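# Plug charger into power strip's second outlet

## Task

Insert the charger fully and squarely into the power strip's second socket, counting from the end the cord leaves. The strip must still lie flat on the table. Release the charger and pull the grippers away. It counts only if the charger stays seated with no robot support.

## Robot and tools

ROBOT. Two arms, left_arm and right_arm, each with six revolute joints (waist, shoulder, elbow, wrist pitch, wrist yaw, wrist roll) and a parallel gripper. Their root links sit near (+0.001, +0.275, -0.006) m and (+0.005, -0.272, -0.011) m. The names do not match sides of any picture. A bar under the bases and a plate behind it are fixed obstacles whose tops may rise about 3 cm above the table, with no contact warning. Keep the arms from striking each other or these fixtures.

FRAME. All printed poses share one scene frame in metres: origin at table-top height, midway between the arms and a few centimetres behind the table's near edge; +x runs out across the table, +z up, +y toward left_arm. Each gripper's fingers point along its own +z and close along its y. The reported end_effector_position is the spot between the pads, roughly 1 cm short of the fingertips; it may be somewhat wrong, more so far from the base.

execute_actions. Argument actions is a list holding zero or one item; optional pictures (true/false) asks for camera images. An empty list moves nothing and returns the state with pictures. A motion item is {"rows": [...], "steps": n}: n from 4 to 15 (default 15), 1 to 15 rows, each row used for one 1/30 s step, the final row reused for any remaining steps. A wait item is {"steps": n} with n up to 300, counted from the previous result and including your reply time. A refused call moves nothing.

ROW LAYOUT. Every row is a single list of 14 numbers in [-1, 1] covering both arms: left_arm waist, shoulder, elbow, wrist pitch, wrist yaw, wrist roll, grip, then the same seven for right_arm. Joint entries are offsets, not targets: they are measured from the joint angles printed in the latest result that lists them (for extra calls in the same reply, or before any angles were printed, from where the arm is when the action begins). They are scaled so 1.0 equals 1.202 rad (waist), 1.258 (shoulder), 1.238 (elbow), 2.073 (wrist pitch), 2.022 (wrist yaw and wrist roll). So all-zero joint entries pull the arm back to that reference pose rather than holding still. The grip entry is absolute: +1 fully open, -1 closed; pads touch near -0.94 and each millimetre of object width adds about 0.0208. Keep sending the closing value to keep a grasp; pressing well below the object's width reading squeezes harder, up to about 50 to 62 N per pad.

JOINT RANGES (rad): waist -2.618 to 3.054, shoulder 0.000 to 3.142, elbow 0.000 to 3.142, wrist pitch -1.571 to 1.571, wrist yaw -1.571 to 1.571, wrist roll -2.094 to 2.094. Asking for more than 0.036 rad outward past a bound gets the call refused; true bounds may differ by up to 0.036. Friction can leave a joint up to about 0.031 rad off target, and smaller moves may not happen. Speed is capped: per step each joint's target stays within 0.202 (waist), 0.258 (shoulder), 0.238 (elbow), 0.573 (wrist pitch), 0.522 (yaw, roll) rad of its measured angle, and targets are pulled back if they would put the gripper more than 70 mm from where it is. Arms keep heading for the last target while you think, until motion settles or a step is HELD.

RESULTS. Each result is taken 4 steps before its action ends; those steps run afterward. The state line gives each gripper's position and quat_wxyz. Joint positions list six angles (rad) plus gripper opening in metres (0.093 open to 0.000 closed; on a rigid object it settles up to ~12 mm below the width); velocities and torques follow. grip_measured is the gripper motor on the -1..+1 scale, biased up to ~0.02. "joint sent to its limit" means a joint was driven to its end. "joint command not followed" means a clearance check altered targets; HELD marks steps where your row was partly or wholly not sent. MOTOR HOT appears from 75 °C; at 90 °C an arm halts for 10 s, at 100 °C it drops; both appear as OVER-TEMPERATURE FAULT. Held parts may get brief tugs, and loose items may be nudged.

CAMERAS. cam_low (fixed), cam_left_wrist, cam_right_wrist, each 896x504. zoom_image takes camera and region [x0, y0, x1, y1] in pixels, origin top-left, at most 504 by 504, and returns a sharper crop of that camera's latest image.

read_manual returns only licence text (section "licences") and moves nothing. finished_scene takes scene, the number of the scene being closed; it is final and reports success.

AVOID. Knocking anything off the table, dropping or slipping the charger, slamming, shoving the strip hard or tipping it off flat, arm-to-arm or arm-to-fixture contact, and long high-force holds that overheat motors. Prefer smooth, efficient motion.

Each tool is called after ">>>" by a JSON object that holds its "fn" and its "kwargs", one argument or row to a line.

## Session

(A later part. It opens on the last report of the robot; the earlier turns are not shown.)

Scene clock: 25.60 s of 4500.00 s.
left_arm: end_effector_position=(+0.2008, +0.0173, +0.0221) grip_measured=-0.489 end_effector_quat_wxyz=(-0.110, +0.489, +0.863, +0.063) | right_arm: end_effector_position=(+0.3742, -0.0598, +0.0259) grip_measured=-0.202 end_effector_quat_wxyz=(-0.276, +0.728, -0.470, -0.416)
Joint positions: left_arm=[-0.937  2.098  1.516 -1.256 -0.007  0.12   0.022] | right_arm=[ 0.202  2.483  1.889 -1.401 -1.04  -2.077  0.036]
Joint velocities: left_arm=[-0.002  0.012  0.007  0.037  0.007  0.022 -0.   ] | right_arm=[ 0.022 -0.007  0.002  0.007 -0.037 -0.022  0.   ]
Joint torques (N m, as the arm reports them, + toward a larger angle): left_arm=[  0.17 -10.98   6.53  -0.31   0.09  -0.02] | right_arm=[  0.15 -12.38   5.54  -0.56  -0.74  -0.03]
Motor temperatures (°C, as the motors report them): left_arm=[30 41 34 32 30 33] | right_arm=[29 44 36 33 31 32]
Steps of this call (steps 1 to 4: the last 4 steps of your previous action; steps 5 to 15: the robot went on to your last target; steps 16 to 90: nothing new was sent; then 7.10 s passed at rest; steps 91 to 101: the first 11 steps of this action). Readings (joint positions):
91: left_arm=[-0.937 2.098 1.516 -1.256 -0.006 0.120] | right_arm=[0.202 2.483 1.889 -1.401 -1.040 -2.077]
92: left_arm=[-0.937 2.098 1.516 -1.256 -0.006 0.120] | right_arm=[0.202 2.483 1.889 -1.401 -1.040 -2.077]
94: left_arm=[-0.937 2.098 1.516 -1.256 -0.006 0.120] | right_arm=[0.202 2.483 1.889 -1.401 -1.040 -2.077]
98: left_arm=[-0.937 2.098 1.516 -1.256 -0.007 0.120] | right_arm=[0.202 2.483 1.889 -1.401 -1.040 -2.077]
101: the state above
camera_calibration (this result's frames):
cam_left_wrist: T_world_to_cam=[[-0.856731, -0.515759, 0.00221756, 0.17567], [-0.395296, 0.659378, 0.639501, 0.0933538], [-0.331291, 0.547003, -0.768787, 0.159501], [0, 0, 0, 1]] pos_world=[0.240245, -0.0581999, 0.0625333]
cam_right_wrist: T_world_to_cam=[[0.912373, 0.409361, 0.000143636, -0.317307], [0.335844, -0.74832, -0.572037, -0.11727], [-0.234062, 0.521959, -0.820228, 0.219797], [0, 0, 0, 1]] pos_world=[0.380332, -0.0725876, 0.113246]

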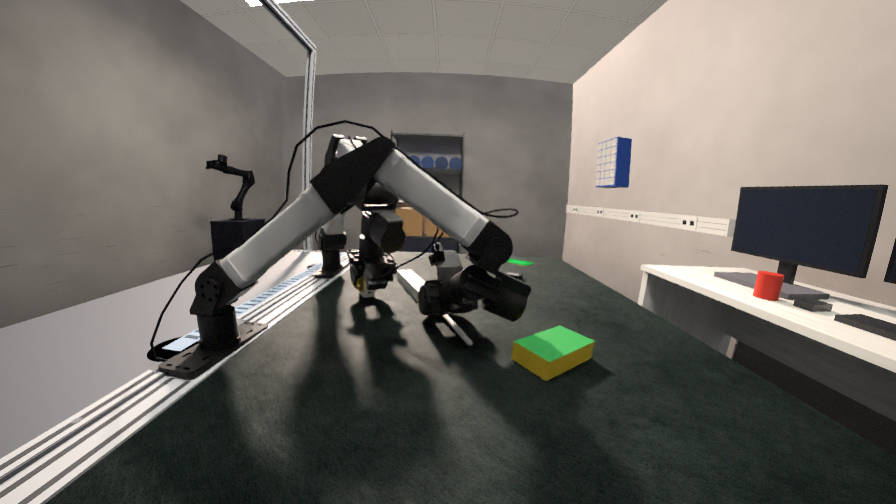

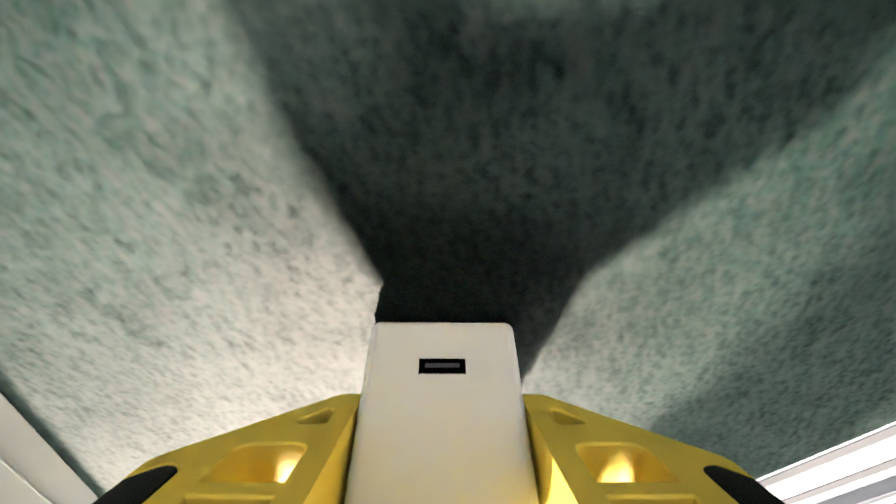

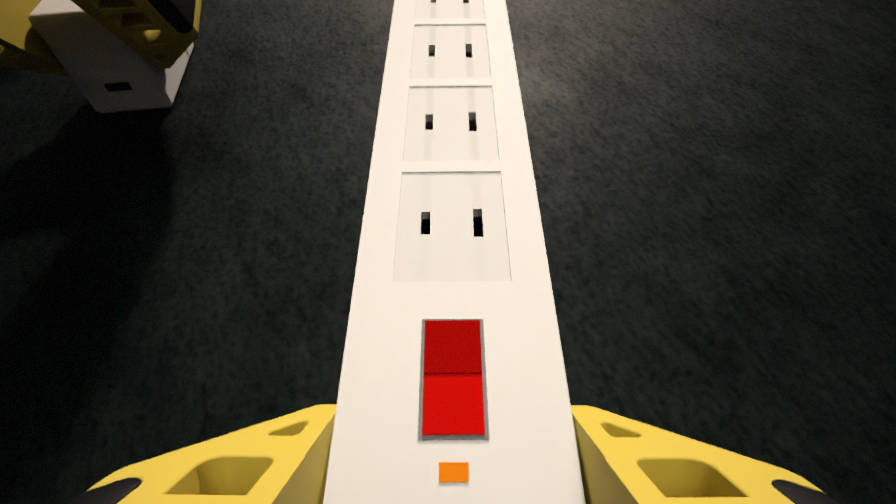

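>>> {"fn": "execute_actions", "kwargs": {
  "actions": [
    {"rows": [[0,-0.015,0,0.003,0,0,-0.55, 0,0,0,0,0,0,-0.24],[0,-0.04,0,0.003,0,0,-0.55, 0,0,0,0,0,0,-0.24],[0,-0.07,-0.005,0.003,0,0,-0.55, 0,0,0,0,0,0,-0.24],[0.005,-0.105,-0.02,0.003,0,0,-0.55, 0,0,0,0,0,0,-0.24],[0.02,-0.145,-0.04,0.003,0,0,-0.55, 0,0,0,0,0,0,-0.24],[0.045,-0.185,-0.065,0.003,0,0,-0.55, 0,0,0,0,0,0,-0.24],[0.075,-0.225,-0.095,0.003,0,0,-0.55, 0,0,0,0,0,0,-0.24],[0.11,-0.265,-0.125,0.003,0,0,-0.55, 0,0,0,0,0,0,-0.24],[0.145,-0.30,-0.155,0.01,0,0,-0.55, 0,0,0,0,0,0,-0.24],[0.18,-0.33,-0.185,0.03,0,0,-0.55, 0,0,0,0,0,0,-0.24],[0.215,-0.355,-0.21,0.055,0.01,0,-0.55, 0,0,0,0,0,0,-0.24],[0.25,-0.375,-0.23,0.085,0.02,0,-0.55, 0,0,0,0,0,0,-0.24],[0.285,-0.388,-0.245,0.12,0.035,0,-0.55, 0,0,0,0,0,0,-0.24],[0.32,-0.394,-0.252,0.16,0.05,0,-0.55, 0,0,0,0,0,0,-0.24],[0.355,-0.396,-0.255,0.20,0.07,0,-0.55, 0,0,0,0,0,0,-0.24]], "steps": 15}
  ]
}}

Scene clock: 29.47 s of 4500.00 s.
left_arm: end_effector_position=(+0.2199, +0.0670, +0.0981) grip_measured=-0.489 end_effector_quat_wxyz=(+0.004, +0.422, +0.907, +0.009) | right_arm: end_effector_position=(+0.3742, -0.0598, +0.0259) grip_measured=-0.202 end_effector_quat_wxyz=(-0.276, +0.728, -0.470, -0.416)
Joint positions: left_arm=[-0.774  1.717  1.342 -1.214  0.004  0.12   0.022] | right_arm=[ 0.202  2.483  1.889 -1.401 -1.04  -2.077  0.036]
Joint velocities: left_arm=[ 1.463 -1.414 -0.926  0.403  0.037  0.007 -0.   ] | right_arm=[ 0.012  0.012 -0.017 -0.022  0.037 -0.037 -0.001]
Joint torques (N m, as the arm reports them, + toward a larger angle): left_arm=[ 0.47 -6.36  4.38  0.38 -0.04 -0.08] | right_arm=[  0.11 -12.36   5.5   -0.55  -0.73  -0.03]
Motor temperatures (°C, as the motors report them): left_arm=[30 42 35 32 30 33] | right_arm=[29 46 36 33 31 32]
Steps of this call (steps 1 to 4: the last 4 steps of your previous action; steps 5 to 15: the robot went on to your last target; steps 16 to 90: nothing new was sent; then 0.50 s passed at rest; steps 91 to 101: the first 11 steps of this action). Readings (joint positions):
91: left_arm=[-0.937 2.098 1.516 -1.256 -0.007 0.120] | right_arm=[0.202 2.483 1.889 -1.401 -1.040 -2.077]
92: left_arm=[-0.937 2.096 1.516 -1.255 -0.007 0.120] | right_arm=[0.202 2.483 1.889 -1.401 -1.040 -2.077]
94: left_arm=[-0.937 2.071 1.512 -1.251 -0.007 0.120] | right_arm=[0.202 2.483 1.889 -1.401 -1.040 -2.077]
98: left_arm=[-0.900 1.888 1.433 -1.232 -0.000 0.120] | right_arm=[0.202 2.483 1.889 -1.401 -1.040 -2.077]
101: the state above

>>> {"fn": "execute_actions", "kwargs": {
  "actions": [
    {"rows": [[0.24,-0.093,-0.115,0.21,0.085,0.004,-0.55, 0,0,0,0,0,0,-0.24],[0.26,-0.093,-0.115,0.245,0.11,0.008,-0.55, 0,0,0,0,0,0,-0.24],[0.278,-0.093,-0.115,0.28,0.135,0.013,-0.55, 0,0,0,0,0,0,-0.24],[0.294,-0.093,-0.115,0.315,0.16,0.018,-0.55, 0,0,0,0,0,0,-0.24],[0.308,-0.093,-0.115,0.35,0.187,0.024,-0.55, 0,0,0,0,0,0,-0.24],[0.32,-0.093,-0.115,0.385,0.214,0.03,-0.55, 0,0,0,0,0,0,-0.24],[0.329,-0.093,-0.115,0.42,0.24,0.036,-0.55, 0,0,0,0,0,0,-0.24],[0.336,-0.093,-0.115,0.455,0.266,0.042,-0.55, 0,0,0,0,0,0,-0.24],[0.341,-0.093,-0.118,0.49,0.29,0.047,-0.55, 0,0,0,0,0,0,-0.24],[0.3436,-0.09,-0.128,0.525,0.313,0.052,-0.55, 0,0,0,0,0,0,-0.24],[0.3436,-0.085,-0.143,0.558,0.334,0.056,-0.55, 0,0,0,0,0,0,-0.24],[0.3436,-0.078,-0.162,0.59,0.352,0.059,-0.55, 0,0,0,0,0,0,-0.24],[0.3436,-0.07,-0.185,0.622,0.367,0.062,-0.55, 0,0,0,0,0,0,-0.24],[0.3436,-0.062,-0.21,0.653,0.379,0.0638,-0.55, 0,0,0,0,0,0,-0.24],[0.3436,-0.053,-0.236,0.682,0.3867,0.0638,-0.55, 0,0,0,0,0,0,-0.24]], "steps": 15}
  ]
}}

Scene clock: 30.53 s of 4500.00 s.
left_arm: end_effector_position=(+0.3839, +0.0530, +0.1873) grip_measured=-0.488 end_effector_quat_wxyz=(+0.376, +0.328, +0.833, -0.240) | right_arm: end_effector_position=(+0.3742, -0.0598, +0.0259) grip_measured=-0.202 end_effector_quat_wxyz=(-0.276, +0.728, -0.470, -0.416)
Joint positions: left_arm=[-0.369  1.606  1.205 -0.361  0.473  0.185  0.022] | right_arm=[ 0.202  2.483  1.889 -1.401 -1.04  -2.077  0.036]
Joint velocities: left_arm=[ 0.129 -0.022 -0.193  2.117  1.297  0.286 -0.   ] | right_arm=[-0.007 -0.002 -0.007 -0.007 -0.066  0.007  0.001]
Joint torques (N m, as the arm reports them, + toward a larger angle): left_arm=[ 0.07 -7.81  6.    1.62  0.37  0.12] | right_arm=[  0.12 -12.37   5.53  -0.56  -0.74  -0.03]
Motor temperatures (°C, as the motors report them): left_arm=[30 42 35 32 30 33] | right_arm=[29 46 36 33 31 32]
Steps of this call (steps 1 to 4: the last 4 steps of your previous action; steps 5 to 21: the robot went on to your last target; steps 22 to 32: the first 11 steps of this action). Readings (joint positions):
22: left_arm=[-0.505 1.606 1.219 -0.860 0.128 0.120] | right_arm=[0.202 2.483 1.889 -1.401 -1.040 -2.077]
23: left_arm=[-0.501 1.606 1.218 -0.844 0.144 0.121] | right_arm=[0.202 2.483 1.889 -1.401 -1.040 -2.077]
25: left_arm=[-0.474 1.606 1.214 -0.778 0.197 0.129] | right_arm=[0.202 2.483 1.889 -1.401 -1.040 -2.077]
29: left_arm=[-0.398 1.606 1.212 -0.564 0.345 0.158] | right_arm=[0.202 2.483 1.889 -1.401 -1.040 -2.077]
32: the state above

>>> {"fn": "execute_actions", "kwargs": {
  "actions": [
    {"rows": [[-0.003,0.040,-0.140,0.295,0.1548,0.0317,-0.55, 0,0,0,0,0,0,-0.24],[-0.003,0.048,-0.163,0.320,0.1548,0.0317,-0.55, 0,0,0,0,0,0,-0.24],[-0.003,0.058,-0.193,0.348,0.1548,0.0317,-0.55, 0,0,0,0,0,0,-0.24],[-0.003,0.070,-0.227,0.378,0.1548,0.0317,-0.55, 0,0,0,0,0,0,-0.24],[-0.003,0.083,-0.265,0.41,0.1548,0.0317,-0.55, 0,0,0,0,0,0,-0.24],[-0.003,0.096,-0.302,0.44,0.1548,0.0317,-0.55, 0,0,0,0,0,0,-0.24],[-0.003,0.108,-0.340,0.47,0.1548,0.0317,-0.55, 0,0,0,0,0,0,-0.24],[-0.003,0.120,-0.374,0.496,0.1548,0.0317,-0.55, 0,0,0,0,0,0,-0.24],[-0.003,0.130,-0.404,0.518,0.1548,0.0317,-0.55, 0,0,0,0,0,0,-0.24],[-0.003,0.139,-0.431,0.538,0.1548,0.0317,-0.55, 0,0,0,0,0,0,-0.24],[-0.003,0.147,-0.453,0.554,0.1548,0.0317,-0.55, 0,0,0,0,0,0,-0.24],[-0.003,0.153,-0.472,0.567,0.1548,0.0317,-0.55, 0,0,0,0,0,0,-0.24],[-0.003,0.159,-0.487,0.577,0.1548,0.0317,-0.55, 0,0,0,0,0,0,-0.24],[-0.003,0.162,-0.497,0.583,0.1548,0.0317,-0.55, 0,0,0,0,0,0,-0.24],[-0.003,0.1638,-0.5024,0.5851,0.1548,0.0317,-0.55, 0,0,0,0,0,0,-0.24]], "steps": 15}
  ]
}}

>>> {"fn": "execute_actions", "kwargs": {
  "actions": [
    {"steps": 14}
  ],
  "pictures": true
}}

Scene clock: 31.70 s of 4500.00 s.
left_arm: end_effector_position=(+0.3542, +0.0224, +0.1126) grip_measured=-0.488 end_effector_quat_wxyz=(+0.487, +0.424, +0.685, -0.337) | right_arm: end_effector_position=(+0.3742, -0.0598, +0.0259) grip_measured=-0.202 end_effector_quat_wxyz=(-0.276, +0.728, -0.470, -0.416)
Joint positions: left_arm=[-0.366  1.756  0.719  0.593  0.774  0.241  0.022] | right_arm=[ 0.202  2.483  1.889 -1.401 -1.04  -2.077  0.036]
Joint velocities: left_arm=[ 0.012  0.623 -1.175  0.974  0.022 -0.037 -0.   ] | right_arm=[ 0.002 -0.002  0.007  0.037 -0.007  0.022 -0.001]
Joint torques (N m, as the arm reports them, + toward a larger angle): left_arm=[-0.37 -8.56  6.88  2.52  0.33  0.05] | right_arm=[  0.12 -12.38   5.5   -0.54  -0.73  -0.02]
Motor temperatures (°C, as the motors report them): left_arm=[30 42 35 33 30 33] | right_arm=[29 46 36 33 31 32]
Steps of this call (steps 1 to 4: the last 4 steps of your previous action; steps 5 to 24: the robot went on to your last target; steps 25 to 35: the first 11 steps of this action). Readings (joint positions):
25: left_arm=[-0.366 1.664 1.026 0.171 0.769 0.240] | right_arm=[0.202 2.483 1.889 -1.401 -1.040 -2.077]
26: left_arm=[-0.366 1.664 1.024 0.185 0.769 0.240] | right_arm=[0.202 2.483 1.889 -1.401 -1.040 -2.077]
28: left_arm=[-0.366 1.664 1.000 0.258 0.771 0.240] | right_arm=[0.202 2.483 1.889 -1.401 -1.040 -2.077]
32: left_arm=[-0.366 1.693 0.851 0.470 0.774 0.241] | right_arm=[0.202 2.483 1.889 -1.401 -1.040 -2.077]
35: the state above

Scene clock: 32.17 s of 4500.00 s.
left_arm: end_effector_position=(+0.3388, +0.0270, +0.0941) grip_measured=-0.488 end_effector_quat_wxyz=(+0.509, +0.431, +0.666, -0.334) | right_arm: end_effector_position=(+0.3742, -0.0598, +0.0258) grip_measured=-0.202 end_effector_quat_wxyz=(-0.276, +0.728, -0.470, -0.416)
Joint positions: left_arm=[-0.367  1.799  0.599  0.813  0.78   0.243  0.022] | right_arm=[ 0.202  2.483  1.889 -1.401 -1.04  -2.078  0.036]
Joint velocities: left_arm=[ 0.002 -0.012  0.002  0.066  0.022  0.022 -0.   ] | right_arm=[ 0.007  0.002  0.007  0.007 -0.007  0.037 -0.   ]
Joint torques (N m, as the arm reports them, + toward a larger angle): left_arm=[-0.11 -6.79  4.76  2.24  0.29  0.03] | right_arm=[  0.12 -12.38   5.53  -0.55  -0.73  -0.02]
Motor temperatures (°C, as the motors report them): left_arm=[30 42 35 33 30 33] | right_arm=[29 47 36 33 31 32]
Kept back: nothing.
Steps of this call (steps 1 to 4: the last 4 steps of your previous action; steps 5 to 14: the robot went on to your last target). Readings (joint positions):
1: left_arm=[-0.366 1.776 0.681 0.622 0.774 0.241] | right_arm=[0.202 2.483 1.889 -1.401 -1.040 -2.077]
2: left_arm=[-0.366 1.793 0.649 0.647 0.774 0.241] | right_arm=[0.202 2.483 1.889 -1.401 -1.040 -2.077]
4: left_arm=[-0.367 1.799 0.616 0.720 0.780 0.243] | right_arm=[0.202 2.483 1.889 -1.401 -1.040 -2.078]
8: left_arm=[-0.367 1.799 0.599 0.776 0.780 0.243] | right_arm=[0.202 2.483 1.889 -1.401 -1.040 -2.078]
14: the state above
camera_calibration (this result's frames):
cam_left_wrist: T_world_to_cam=[[-0.915624, -0.401948, 0.00838635, 0.315046], [-0.26549, 0.58885, -0.763394, 0.185443], [0.301906, -0.701208, -0.645879, 0.0628857], [0, 0, 0, 1]] pos_world=[0.318711, 0.0615298, 0.17954]
cam_right_wrist: T_world_to_cam=[[0.912152, 0.409853, 0.000709531, -0.317178], [0.336623, -0.748184, -0.571756, -0.117612], [-0.233805, 0.521767, -0.820423, 0.21967], [0, 0, 0, 1]] pos_world=[0.380265, -0.0726154, 0.113202]

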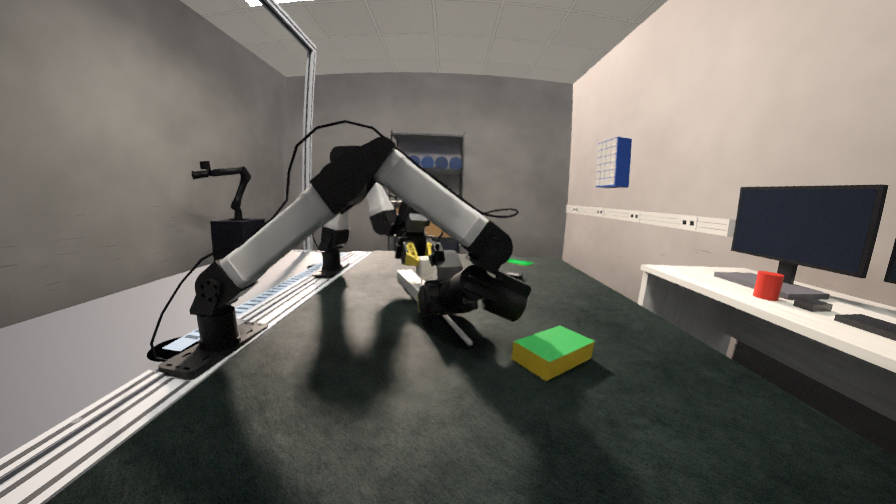

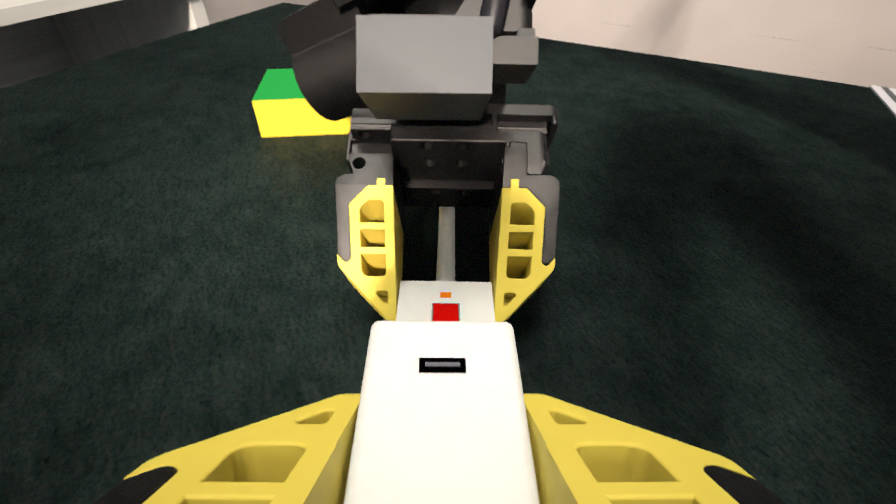

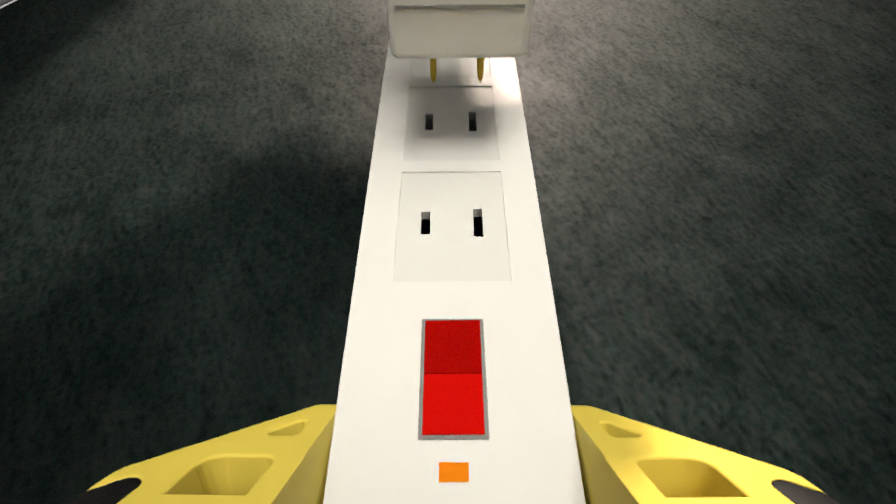

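>>> {"fn": "execute_actions", "kwargs": {
  "actions": []
}}

>>> {"fn": "zoom_image", "kwargs": {
  "camera": "cam_right_wrist",
  "region": [375, 0, 545, 150]
}}

Scene clock: 32.27 s of 4500.00 s.
left_arm: end_effector_position=(+0.3391, +0.0268, +0.0952) grip_measured=-0.488 end_effector_quat_wxyz=(+0.511, +0.432, +0.664, -0.333) | right_arm: end_effector_position=(+0.3742, -0.0598, +0.0258) grip_measured=-0.202 end_effector_quat_wxyz=(-0.276, +0.728, -0.470, -0.416)
Joint positions: left_arm=[-0.367  1.799  0.599  0.819  0.78   0.243  0.022] | right_arm=[ 0.202  2.483  1.889 -1.401 -1.04  -2.078  0.036]
Joint velocities: left_arm=[ 0.007  0.002 -0.002  0.081 -0.051 -0.007 -0.   ] | right_arm=[-0.002 -0.002 -0.022 -0.051 -0.007 -0.037  0.001]
Joint torques (N m, as the arm reports them, + toward a larger angle): left_arm=[-0.2  -6.74  4.76  2.3   0.28  0.01] | right_arm=[  0.15 -12.39   5.53  -0.55  -0.74  -0.02]
Motor temperatures (°C, as the motors report them): left_arm=[30 42 35 33 30 33] | right_arm=[29 47 36 33 31 32]
Kept back: nothing.
Steps of this call (steps 1 to 3: the robot went on to your last target). Readings (joint positions):
1: left_arm=[-0.367 1.799 0.599 0.815 0.780 0.243] | right_arm=[0.202 2.483 1.889 -1.401 -1.040 -2.078]
2: left_arm=[-0.367 1.799 0.599 0.817 0.780 0.243] | right_arm=[0.202 2.483 1.889 -1.401 -1.040 -2.078]
3: the state above
camera_calibration (this result's frames):
cam_left_wrist: T_world_to_cam=[[-0.915688, -0.401868, 0.00423074, 0.315724], [-0.261328, 0.587393, -0.765948, 0.185287], [0.305325, -0.702475, -0.642888, 0.0619376], [0, 0, 0, 1]] pos_world=[0.318614, 0.0615529, 0.180403]
cam_right_wrist: T_world_to_cam=[[0.912152, 0.409853, 0.000709531, -0.317178], [0.336623, -0.748184, -0.571756, -0.117612], [-0.233805, 0.521767, -0.820423, 0.21967], [0, 0, 0, 1]] pos_world=[0.380265, -0.0726154, 0.113202]

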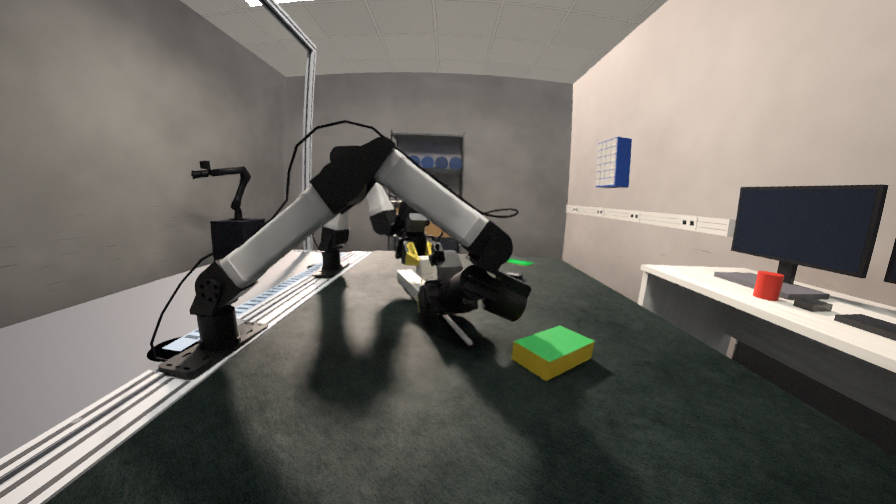

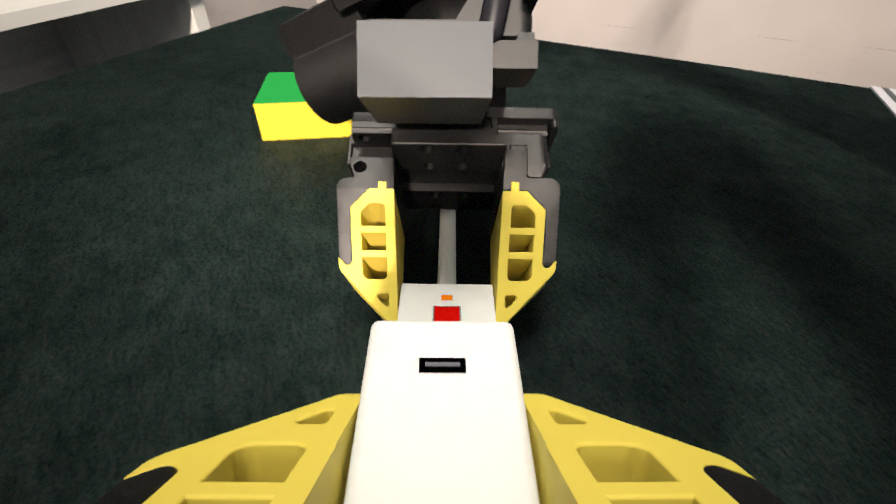

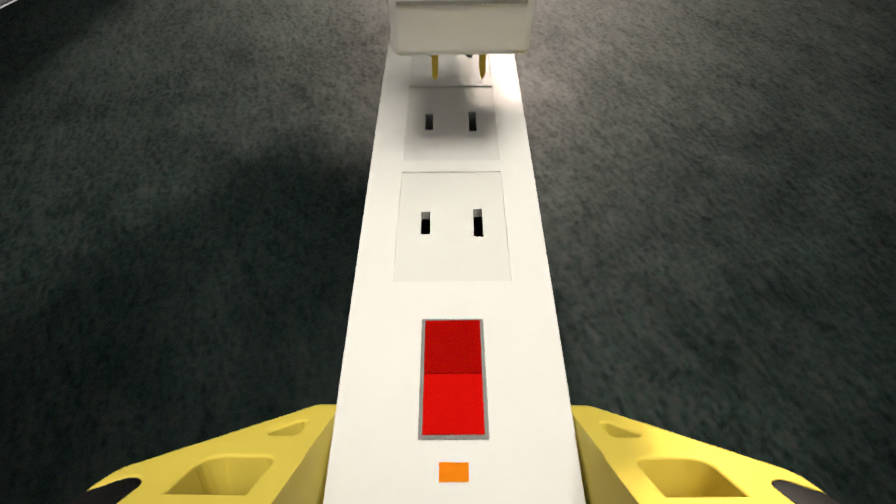

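Region (375, 0, 545, 150) of cam_right_wrist's 896x504 image, scaled by 2.965, with more detail than that image has; it fills the top 445 rows of this view, and the rest is white.

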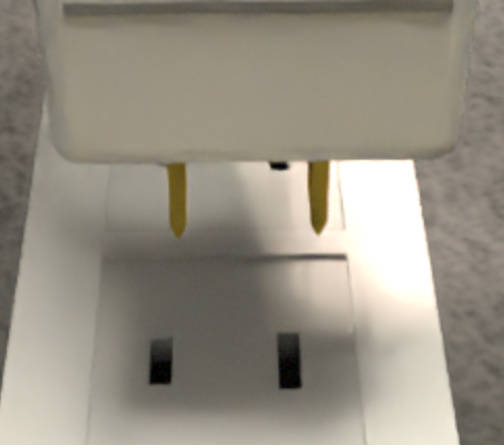

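>>> {"fn": "execute_actions", "kwargs": {
  "actions": [
    {"rows": [[-0.017,0.015,-0.013,0.02,0.002,0.002,-0.55, 0,0,0,0,0,0,-0.24],[-0.017,0.02,-0.015,0.025,0.002,0.002,-0.55, 0,0,0,0,0,0,-0.24],[-0.0085,0.025,-0.017,0.03,0.002,0.002,-0.55, 0,0,0,0,0,0,-0.24],[-0.0085,0.03,-0.019,0.034,0.002,0.002,-0.55, 0,0,0,0,0,0,-0.24],[-0.0085,0.035,-0.021,0.038,0.002,0.002,-0.55, 0,0,0,0,0,0,-0.24],[-0.0085,0.04,-0.0226,0.041,0.002,0.002,-0.55, 0,0,0,0,0,0,-0.24],[-0.0085,0.044,-0.0226,0.043,0.002,0.002,-0.55, 0,0,0,0,0,0,-0.24],[-0.0085,0.047,-0.0226,0.043,0.002,0.002,-0.55, 0,0,0,0,0,0,-0.24]], "steps": 15}
  ]
}}

>>> {"fn": "execute_actions", "kwargs": {
  "actions": [
    {"steps": 15}
  ],
  "pictures": true
}}

>>> {"fn": "zoom_image", "kwargs": {
  "camera": "cam_right_wrist",
  "region": [390, 50, 520, 150]
}}

Scene clock: 34.03 s of 4500.00 s.
left_arm: end_effector_position=(+0.3389, +0.0247, +0.0848) grip_measured=-0.488 end_effector_quat_wxyz=(+0.510, +0.433, +0.663, -0.335) | right_arm: end_effector_position=(+0.3742, -0.0598, +0.0258) grip_measured=-0.202 end_effector_quat_wxyz=(-0.276, +0.728, -0.470, -0.416)
Joint positions: left_arm=[-0.373  1.845  0.594  0.87   0.78   0.243  0.022] | right_arm=[ 0.202  2.483  1.889 -1.401 -1.04  -2.078  0.036]
Joint velocities: left_arm=[ 0.002  0.017 -0.105  0.007 -0.007 -0.037 -0.   ] | right_arm=[-0.002 -0.022 -0.002  0.022 -0.007  0.037 -0.   ]
Joint torques (N m, as the arm reports them, + toward a larger angle): left_arm=[-0.08 -7.12  4.51  2.34  0.24  0.  ] | right_arm=[  0.13 -12.39   5.54  -0.55  -0.74  -0.02]
Motor temperatures (°C, as the motors report them): left_arm=[30 42 35 33 30 33] | right_arm=[29 47 36 33 31 32]
Steps of this call (steps 1 to 15: the robot went on to your last target; steps 16 to 42: nothing new was sent; steps 43 to 53: the first 11 steps of this action). Readings (joint positions):
43: left_arm=[-0.368 1.799 0.599 0.824 0.780 0.243] | right_arm=[0.202 2.483 1.889 -1.401 -1.040 -2.078]
44: left_arm=[-0.370 1.800 0.599 0.828 0.780 0.243] | right_arm=[0.202 2.483 1.889 -1.401 -1.040 -2.078]
46: left_arm=[-0.373 1.809 0.599 0.841 0.780 0.243] | right_arm=[0.202 2.483 1.889 -1.401 -1.040 -2.078]
50: left_arm=[-0.373 1.835 0.599 0.863 0.780 0.243] | right_arm=[0.202 2.483 1.889 -1.401 -1.040 -2.078]
53: the state above

Scene clock: 34.53 s of 4500.00 s.
left_arm: end_effector_position=(+0.3381, +0.0250, +0.0847) grip_measured=-0.488 end_effector_quat_wxyz=(+0.511, +0.434, +0.662, -0.334) | right_arm: end_effector_position=(+0.3742, -0.0598, +0.0258) grip_measured=-0.202 end_effector_quat_wxyz=(-0.276, +0.728, -0.470, -0.416)
Joint positions: left_arm=[-0.373  1.846  0.589  0.879  0.78   0.243  0.022] | right_arm=[ 0.202  2.483  1.889 -1.401 -1.04  -2.078  0.036]
Joint velocities: left_arm=[-0.007  0.002 -0.012  0.007 -0.022  0.037  0.   ] | right_arm=[ 0.002  0.012  0.002  0.037  0.022 -0.007 -0.001]
Joint torques (N m, as the arm reports them, + toward a larger angle): left_arm=[-0.15 -6.95  4.3   2.31  0.25  0.  ] | right_arm=[  0.15 -12.37   5.53  -0.56  -0.75  -0.02]
Motor temperatures (°C, as the motors report them): left_arm=[30 42 35 33 30 33] | right_arm=[29 47 36 33 31 32]
Kept back: nothing.
Steps of this call (steps 1 to 4: the last 4 steps of your previous action; steps 5 to 15: the robot went on to your last target). Readings (joint positions):
1: left_arm=[-0.373 1.846 0.591 0.870 0.780 0.243] | right_arm=[0.202 2.483 1.889 -1.401 -1.040 -2.078]
2: left_arm=[-0.373 1.846 0.589 0.871 0.780 0.243] | right_arm=[0.202 2.483 1.889 -1.401 -1.040 -2.078]
4: left_arm=[-0.373 1.846 0.589 0.872 0.780 0.243] | right_arm=[0.202 2.483 1.889 -1.401 -1.040 -2.078]
8: left_arm=[-0.373 1.846 0.589 0.877 0.780 0.243] | right_arm=[0.202 2.483 1.889 -1.401 -1.040 -2.078]
15: the state above
All arms were judged still, so your last target was given up. Only a new action makes them travel on or press farther. Fingers that are still opening or closing keep moving.
camera_calibration (this result's frames):
cam_left_wrist: T_world_to_cam=[[-0.917986, -0.396607, 0.00205738, 0.314937], [-0.255807, 0.58811, -0.767261, 0.176308], [0.303091, -0.704861, -0.641332, 0.0549059], [0, 0, 0, 1]] pos_world=[0.317568, 0.0599185, 0.16984]
cam_right_wrist: T_world_to_cam=[[0.912152, 0.409853, 0.000709531, -0.317178], [0.336623, -0.748184, -0.571756, -0.117612], [-0.233805, 0.521767, -0.820423, 0.21967], [0, 0, 0, 1]] pos_world=[0.380265, -0.0726154, 0.113202]

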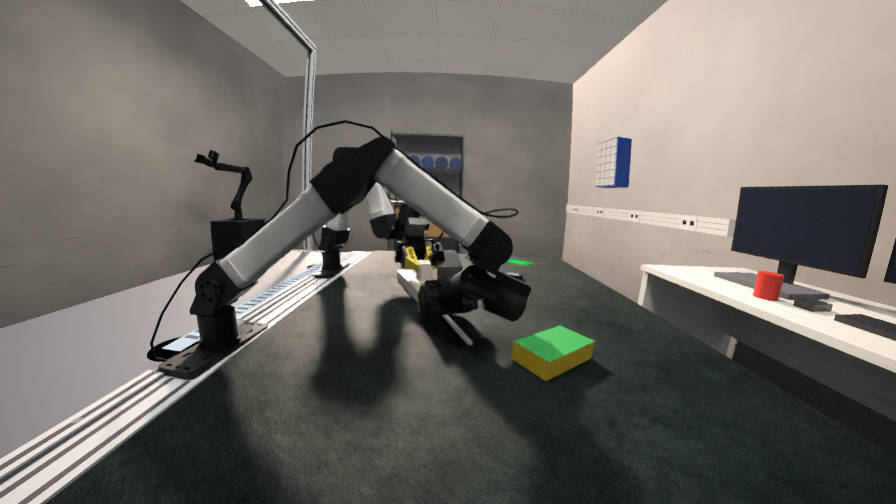

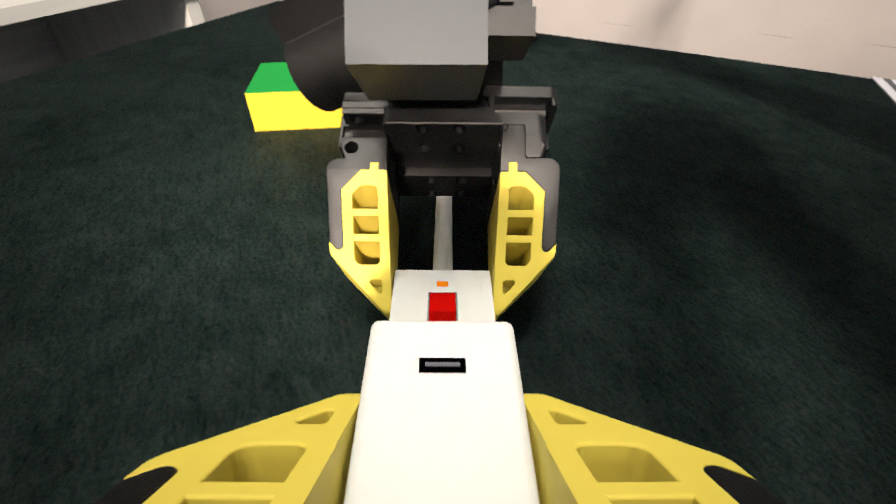

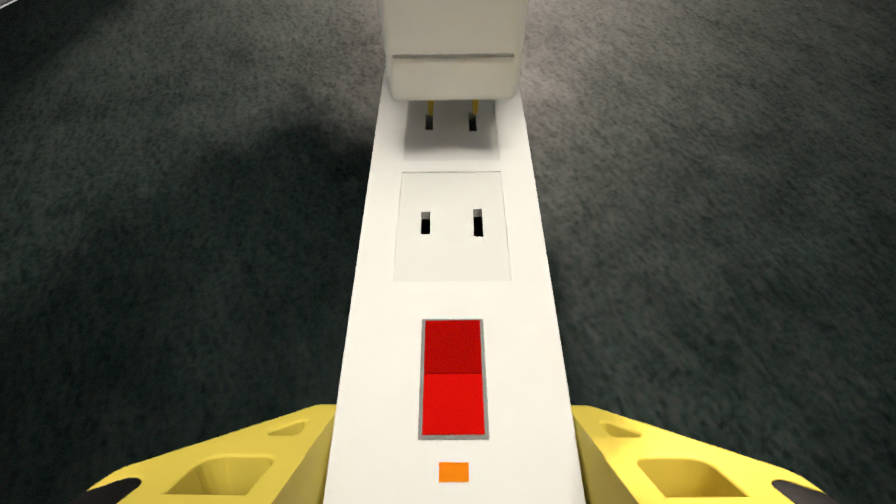

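Region (390, 50, 520, 150) of cam_right_wrist's 896x504 image, scaled by 3.877, with more detail than that image has; it fills the top 388 rows of this view, and the rest is white.

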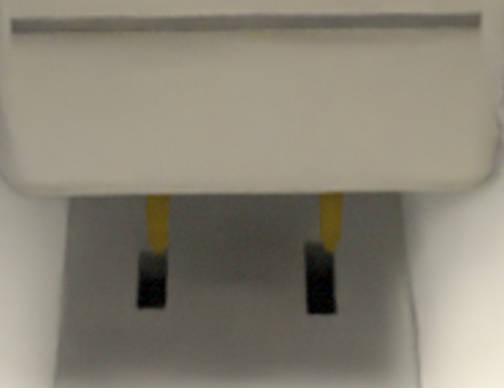

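>>> {"fn": "execute_actions", "kwargs": {
  "actions": [
    {"rows": [[-0.017,0.008,-0.005,0.03,0.002,0.002,-0.55, 0,0,0,0,0,0,-0.24],[-0.013,0.01,-0.005,0.034,0.002,0.002,-0.55, 0,0,0,0,0,0,-0.24],[-0.006,0.013,-0.005,0.034,0.002,0.002,-0.55, 0,0,0,0,0,0,-0.24],[-0.006,0.016,-0.005,0.032,0.002,0.002,-0.55, 0,0,0,0,0,0,-0.24],[-0.006,0.019,-0.005,0.03,0.002,0.002,-0.55, 0,0,0,0,0,0,-0.24],[-0.006,0.0215,-0.005,0.027,0.002,0.002,-0.55, 0,0,0,0,0,0,-0.24],[-0.006,0.0215,-0.005,0.025,0.002,0.002,-0.55, 0,0,0,0,0,0,-0.24]], "steps": 15}
  ]
}}

>>> {"fn": "execute_actions", "kwargs": {
  "actions": [
    {"steps": 10}
  ],
  "pictures": true
}}

>>> {"fn": "zoom_image", "kwargs": {
  "camera": "cam_right_wrist",
  "region": [390, 50, 520, 150]
}}

Scene clock: 36.03 s of 4500.00 s.
left_arm: end_effector_position=(+0.3386, +0.0230, +0.0848) grip_measured=-0.488 end_effector_quat_wxyz=(+0.517, +0.436, +0.657, -0.334) | right_arm: end_effector_position=(+0.3742, -0.0598, +0.0258) grip_measured=-0.202 end_effector_quat_wxyz=(-0.276, +0.728, -0.470, -0.416)
Joint positions: left_arm=[-0.377  1.859  0.589  0.909  0.78   0.243  0.022] | right_arm=[ 0.202  2.483  1.889 -1.401 -1.04  -2.078  0.036]
Joint velocities: left_arm=[ 0.022  0.051  0.002  0.007  0.022  0.051 -0.   ] | right_arm=[-0.002 -0.017 -0.002  0.022 -0.022  0.007  0.001]
Joint torques (N m, as the arm reports them, + toward a larger angle): left_arm=[-0.06 -7.04  5.32  2.29  0.27  0.01] | right_arm=[  0.12 -12.38   5.51  -0.55  -0.74  -0.03]
Motor temperatures (°C, as the motors report them): left_arm=[30 42 35 34 30 33] | right_arm=[29 48 36 33 31 32]
Steps of this call (steps 1 to 34: nothing new was sent; steps 35 to 45: the first 11 steps of this action). Readings (joint positions):
35: left_arm=[-0.374 1.846 0.589 0.883 0.780 0.243] | right_arm=[0.202 2.483 1.889 -1.401 -1.040 -2.078]
36: left_arm=[-0.376 1.846 0.589 0.888 0.780 0.243] | right_arm=[0.202 2.483 1.889 -1.401 -1.040 -2.078]
38: left_arm=[-0.377 1.846 0.589 0.901 0.780 0.243] | right_arm=[0.202 2.483 1.889 -1.401 -1.040 -2.078]
42: left_arm=[-0.377 1.852 0.589 0.909 0.780 0.243] | right_arm=[0.202 2.483 1.889 -1.401 -1.040 -2.078]
45: the state above

Scene clock: 36.37 s of 4500.00 s.
left_arm: end_effector_position=(+0.3386, +0.0230, +0.0845) grip_measured=-0.488 end_effector_quat_wxyz=(+0.517, +0.436, +0.657, -0.334) | right_arm: end_effector_position=(+0.3742, -0.0598, +0.0258) grip_measured=-0.202 end_effector_quat_wxyz=(-0.276, +0.728, -0.470, -0.416)
Joint positions: left_arm=[-0.377  1.86   0.589  0.909  0.78   0.243  0.022] | right_arm=[ 0.202  2.483  1.889 -1.401 -1.04  -2.078  0.036]
Joint velocities: left_arm=[ 0.002 -0.007 -0.002 -0.081 -0.022  0.007  0.   ] | right_arm=[-0.002 -0.002  0.007  0.022 -0.022 -0.051 -0.001]
Joint torques (N m, as the arm reports them, + toward a larger angle): left_arm=[-0.09 -7.02  5.35  2.28  0.26  0.01] | right_arm=[  0.12 -12.37   5.5   -0.55  -0.74  -0.02]
Motor temperatures (°C, as the motors report them): left_arm=[30 42 35 34 30 33] | right_arm=[29 48 36 33 31 32]
Kept back: nothing.
Steps of this call (steps 1 to 4: the last 4 steps of your previous action; steps 5 to 10: the robot went on to your last target). Readings (joint positions):
1: left_arm=[-0.377 1.860 0.589 0.909 0.780 0.243] | right_arm=[0.202 2.483 1.889 -1.401 -1.040 -2.078]
2: left_arm=[-0.377 1.860 0.589 0.909 0.780 0.243] | right_arm=[0.202 2.483 1.889 -1.401 -1.040 -2.078]
4: left_arm=[-0.377 1.860 0.589 0.909 0.780 0.243] | right_arm=[0.202 2.483 1.889 -1.401 -1.040 -2.078]
8: left_arm=[-0.377 1.860 0.589 0.909 0.780 0.243] | right_arm=[0.202 2.483 1.889 -1.401 -1.040 -2.078]
10: the state above
camera_calibration (this result's frames):
cam_left_wrist: T_world_to_cam=[[-0.91967, -0.392588, -0.00906885, 0.316006], [-0.242201, 0.585252, -0.773834, 0.173456], [0.309105, -0.709475, -0.633323, 0.0506272], [0, 0, 0, 1]] pos_world=[0.316984, 0.0584634, 0.169156]
cam_right_wrist: T_world_to_cam=[[0.912152, 0.409853, 0.000709531, -0.317178], [0.336623, -0.748184, -0.571756, -0.117612], [-0.233805, 0.521767, -0.820423, 0.21967], [0, 0, 0, 1]] pos_world=[0.380265, -0.0726154, 0.113202]

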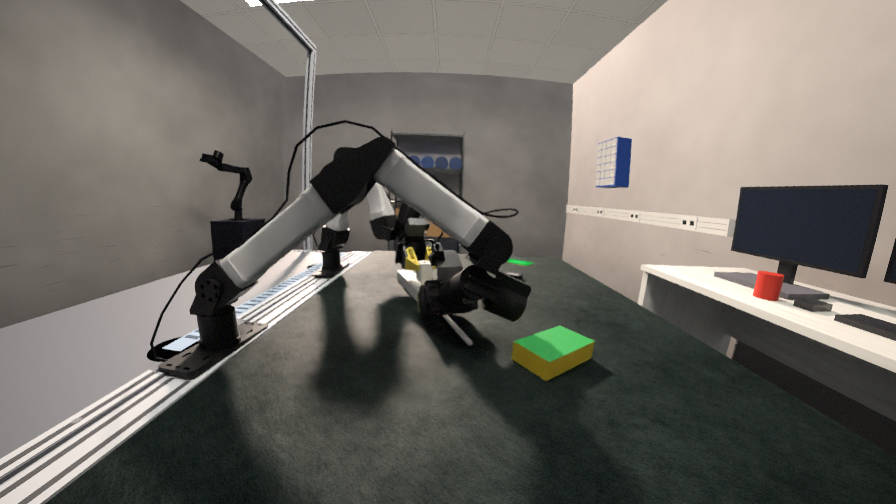

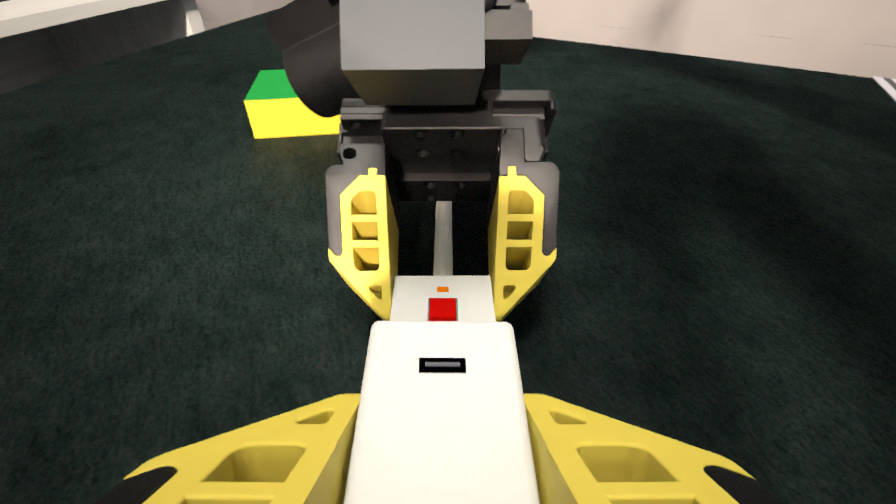

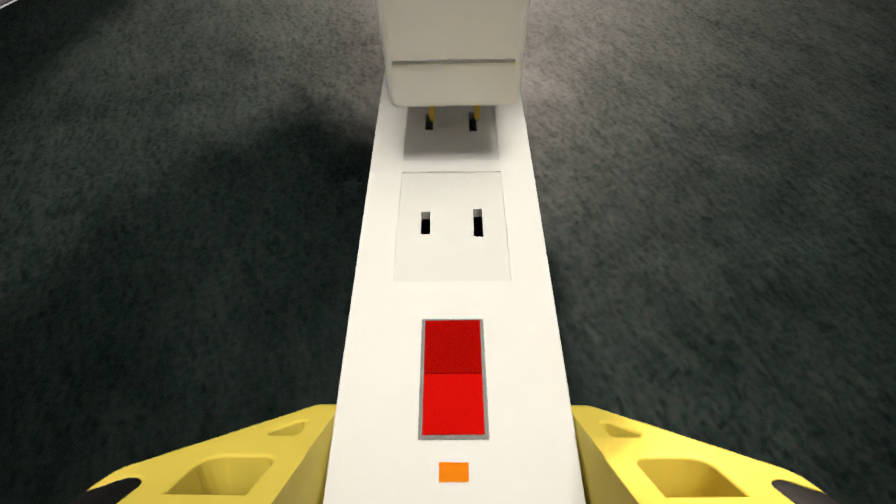

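Region (390, 50, 520, 150) of cam_right_wrist's 896x504 image, scaled by 3.877, with more detail than that image has; it fills the top 388 rows of this view, and the rest is white.

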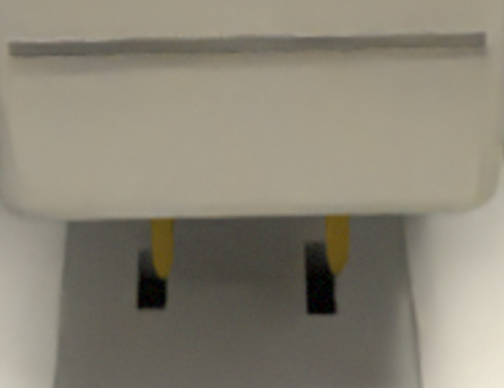

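>>> {"fn": "execute_actions", "kwargs": {
  "actions": [
    {"rows": [[0,0.012,-0.005,0.004,0.002,0.002,-0.55, 0,0,0,0,0,0,-0.24],[0,0.015,-0.005,0.004,0.002,0.002,-0.55, 0,0,0,0,0,0,-0.24],[0,0.018,-0.005,0.004,0.002,0.002,-0.55, 0,0,0,0,0,0,-0.24],[0,0.0205,-0.005,0.004,0.002,0.002,-0.55, 0,0,0,0,0,0,-0.24],[0,0.0225,-0.005,0.004,0.002,0.002,-0.55, 0,0,0,0,0,0,-0.24],[0,0.024,-0.005,0.004,0.002,0.002,-0.55, 0,0,0,0,0,0,-0.24]], "steps": 15}
  ],
  "pictures": true
}}

>>> {"fn": "zoom_image", "kwargs": {
  "camera": "cam_right_wrist",
  "region": [390, 50, 520, 150]
}}

Scene clock: 37.20 s of 4500.00 s.
left_arm: end_effector_position=(+0.3383, +0.0230, +0.0803) grip_measured=-0.488 end_effector_quat_wxyz=(+0.513, +0.436, +0.659, -0.335) | right_arm: end_effector_position=(+0.3742, -0.0598, +0.0258) grip_measured=-0.202 end_effector_quat_wxyz=(-0.276, +0.728, -0.470, -0.416)
Joint positions: left_arm=[-0.377  1.873  0.589  0.912  0.782  0.243  0.022] | right_arm=[ 0.202  2.483  1.889 -1.401 -1.04  -2.078  0.036]
Joint velocities: left_arm=[-0.002  0.017 -0.012 -0.037 -0.007 -0.007  0.001] | right_arm=[-0.027  0.002 -0.017  0.037  0.022 -0.022  0.001]
Joint torques (N m, as the arm reports them, + toward a larger angle): left_arm=[-0.03 -6.68  5.26  2.09  0.2   0.01] | right_arm=[  0.1  -12.36   5.52  -0.55  -0.74  -0.02]
Motor temperatures (°C, as the motors report them): left_arm=[30 42 35 34 30 33] | right_arm=[29 48 36 33 31 32]
Steps of this call (steps 1 to 14: the robot went on to your last target; steps 15 to 25: the first 11 steps of this action). Readings (joint positions):
15: left_arm=[-0.377 1.860 0.589 0.909 0.780 0.243] | right_arm=[0.202 2.483 1.889 -1.401 -1.040 -2.078]
16: left_arm=[-0.377 1.860 0.589 0.909 0.780 0.243] | right_arm=[0.202 2.483 1.889 -1.401 -1.040 -2.078]
18: left_arm=[-0.377 1.861 0.589 0.909 0.780 0.243] | right_arm=[0.202 2.483 1.889 -1.401 -1.040 -2.078]
22: left_arm=[-0.377 1.870 0.589 0.912 0.781 0.243] | right_arm=[0.202 2.483 1.889 -1.401 -1.040 -2.078]
25: the state above
camera_calibration (this result's frames):
cam_left_wrist: T_world_to_cam=[[-0.920235, -0.39136, -0.00204875, 0.3153], [-0.248207, 0.58766, -0.770097, 0.17185], [0.302589, -0.708162, -0.637924, 0.0505837], [0, 0, 0, 1]] pos_world=[0.317499, 0.058228, 0.165256]
cam_right_wrist: T_world_to_cam=[[0.912152, 0.409853, 0.000709531, -0.317178], [0.336623, -0.748184, -0.571756, -0.117612], [-0.233805, 0.521767, -0.820423, 0.21967], [0, 0, 0, 1]] pos_world=[0.380265, -0.0726154, 0.113202]

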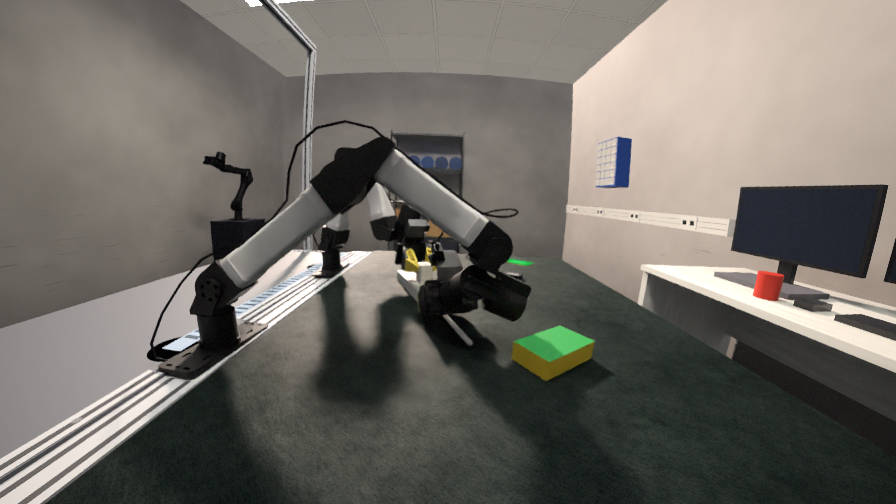

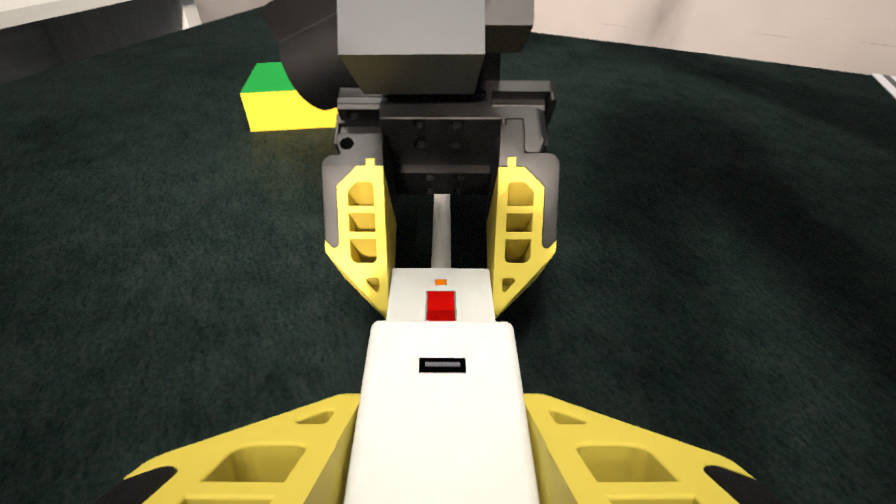

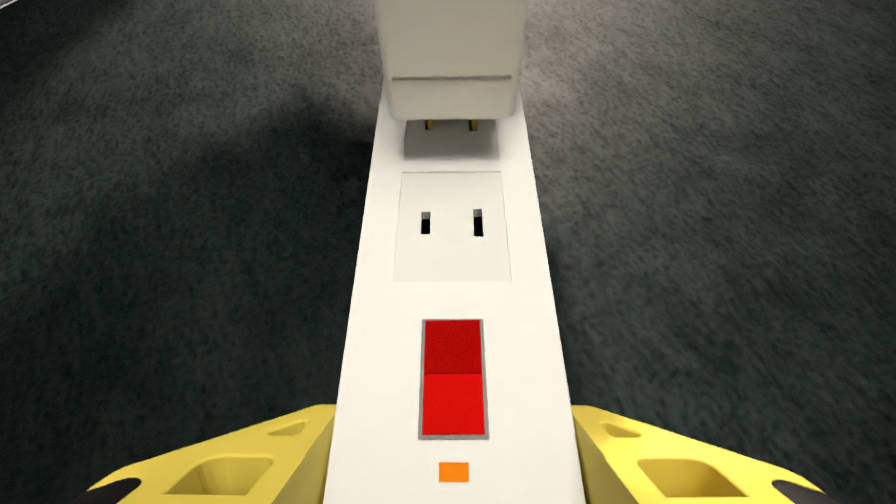

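Region (390, 50, 520, 150) of cam_right_wrist's 896x504 image, scaled by 3.877, with more detail than that image has; it fills the top 388 rows of this view, and the rest is white.

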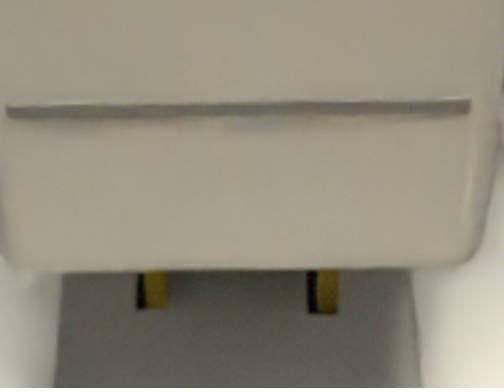

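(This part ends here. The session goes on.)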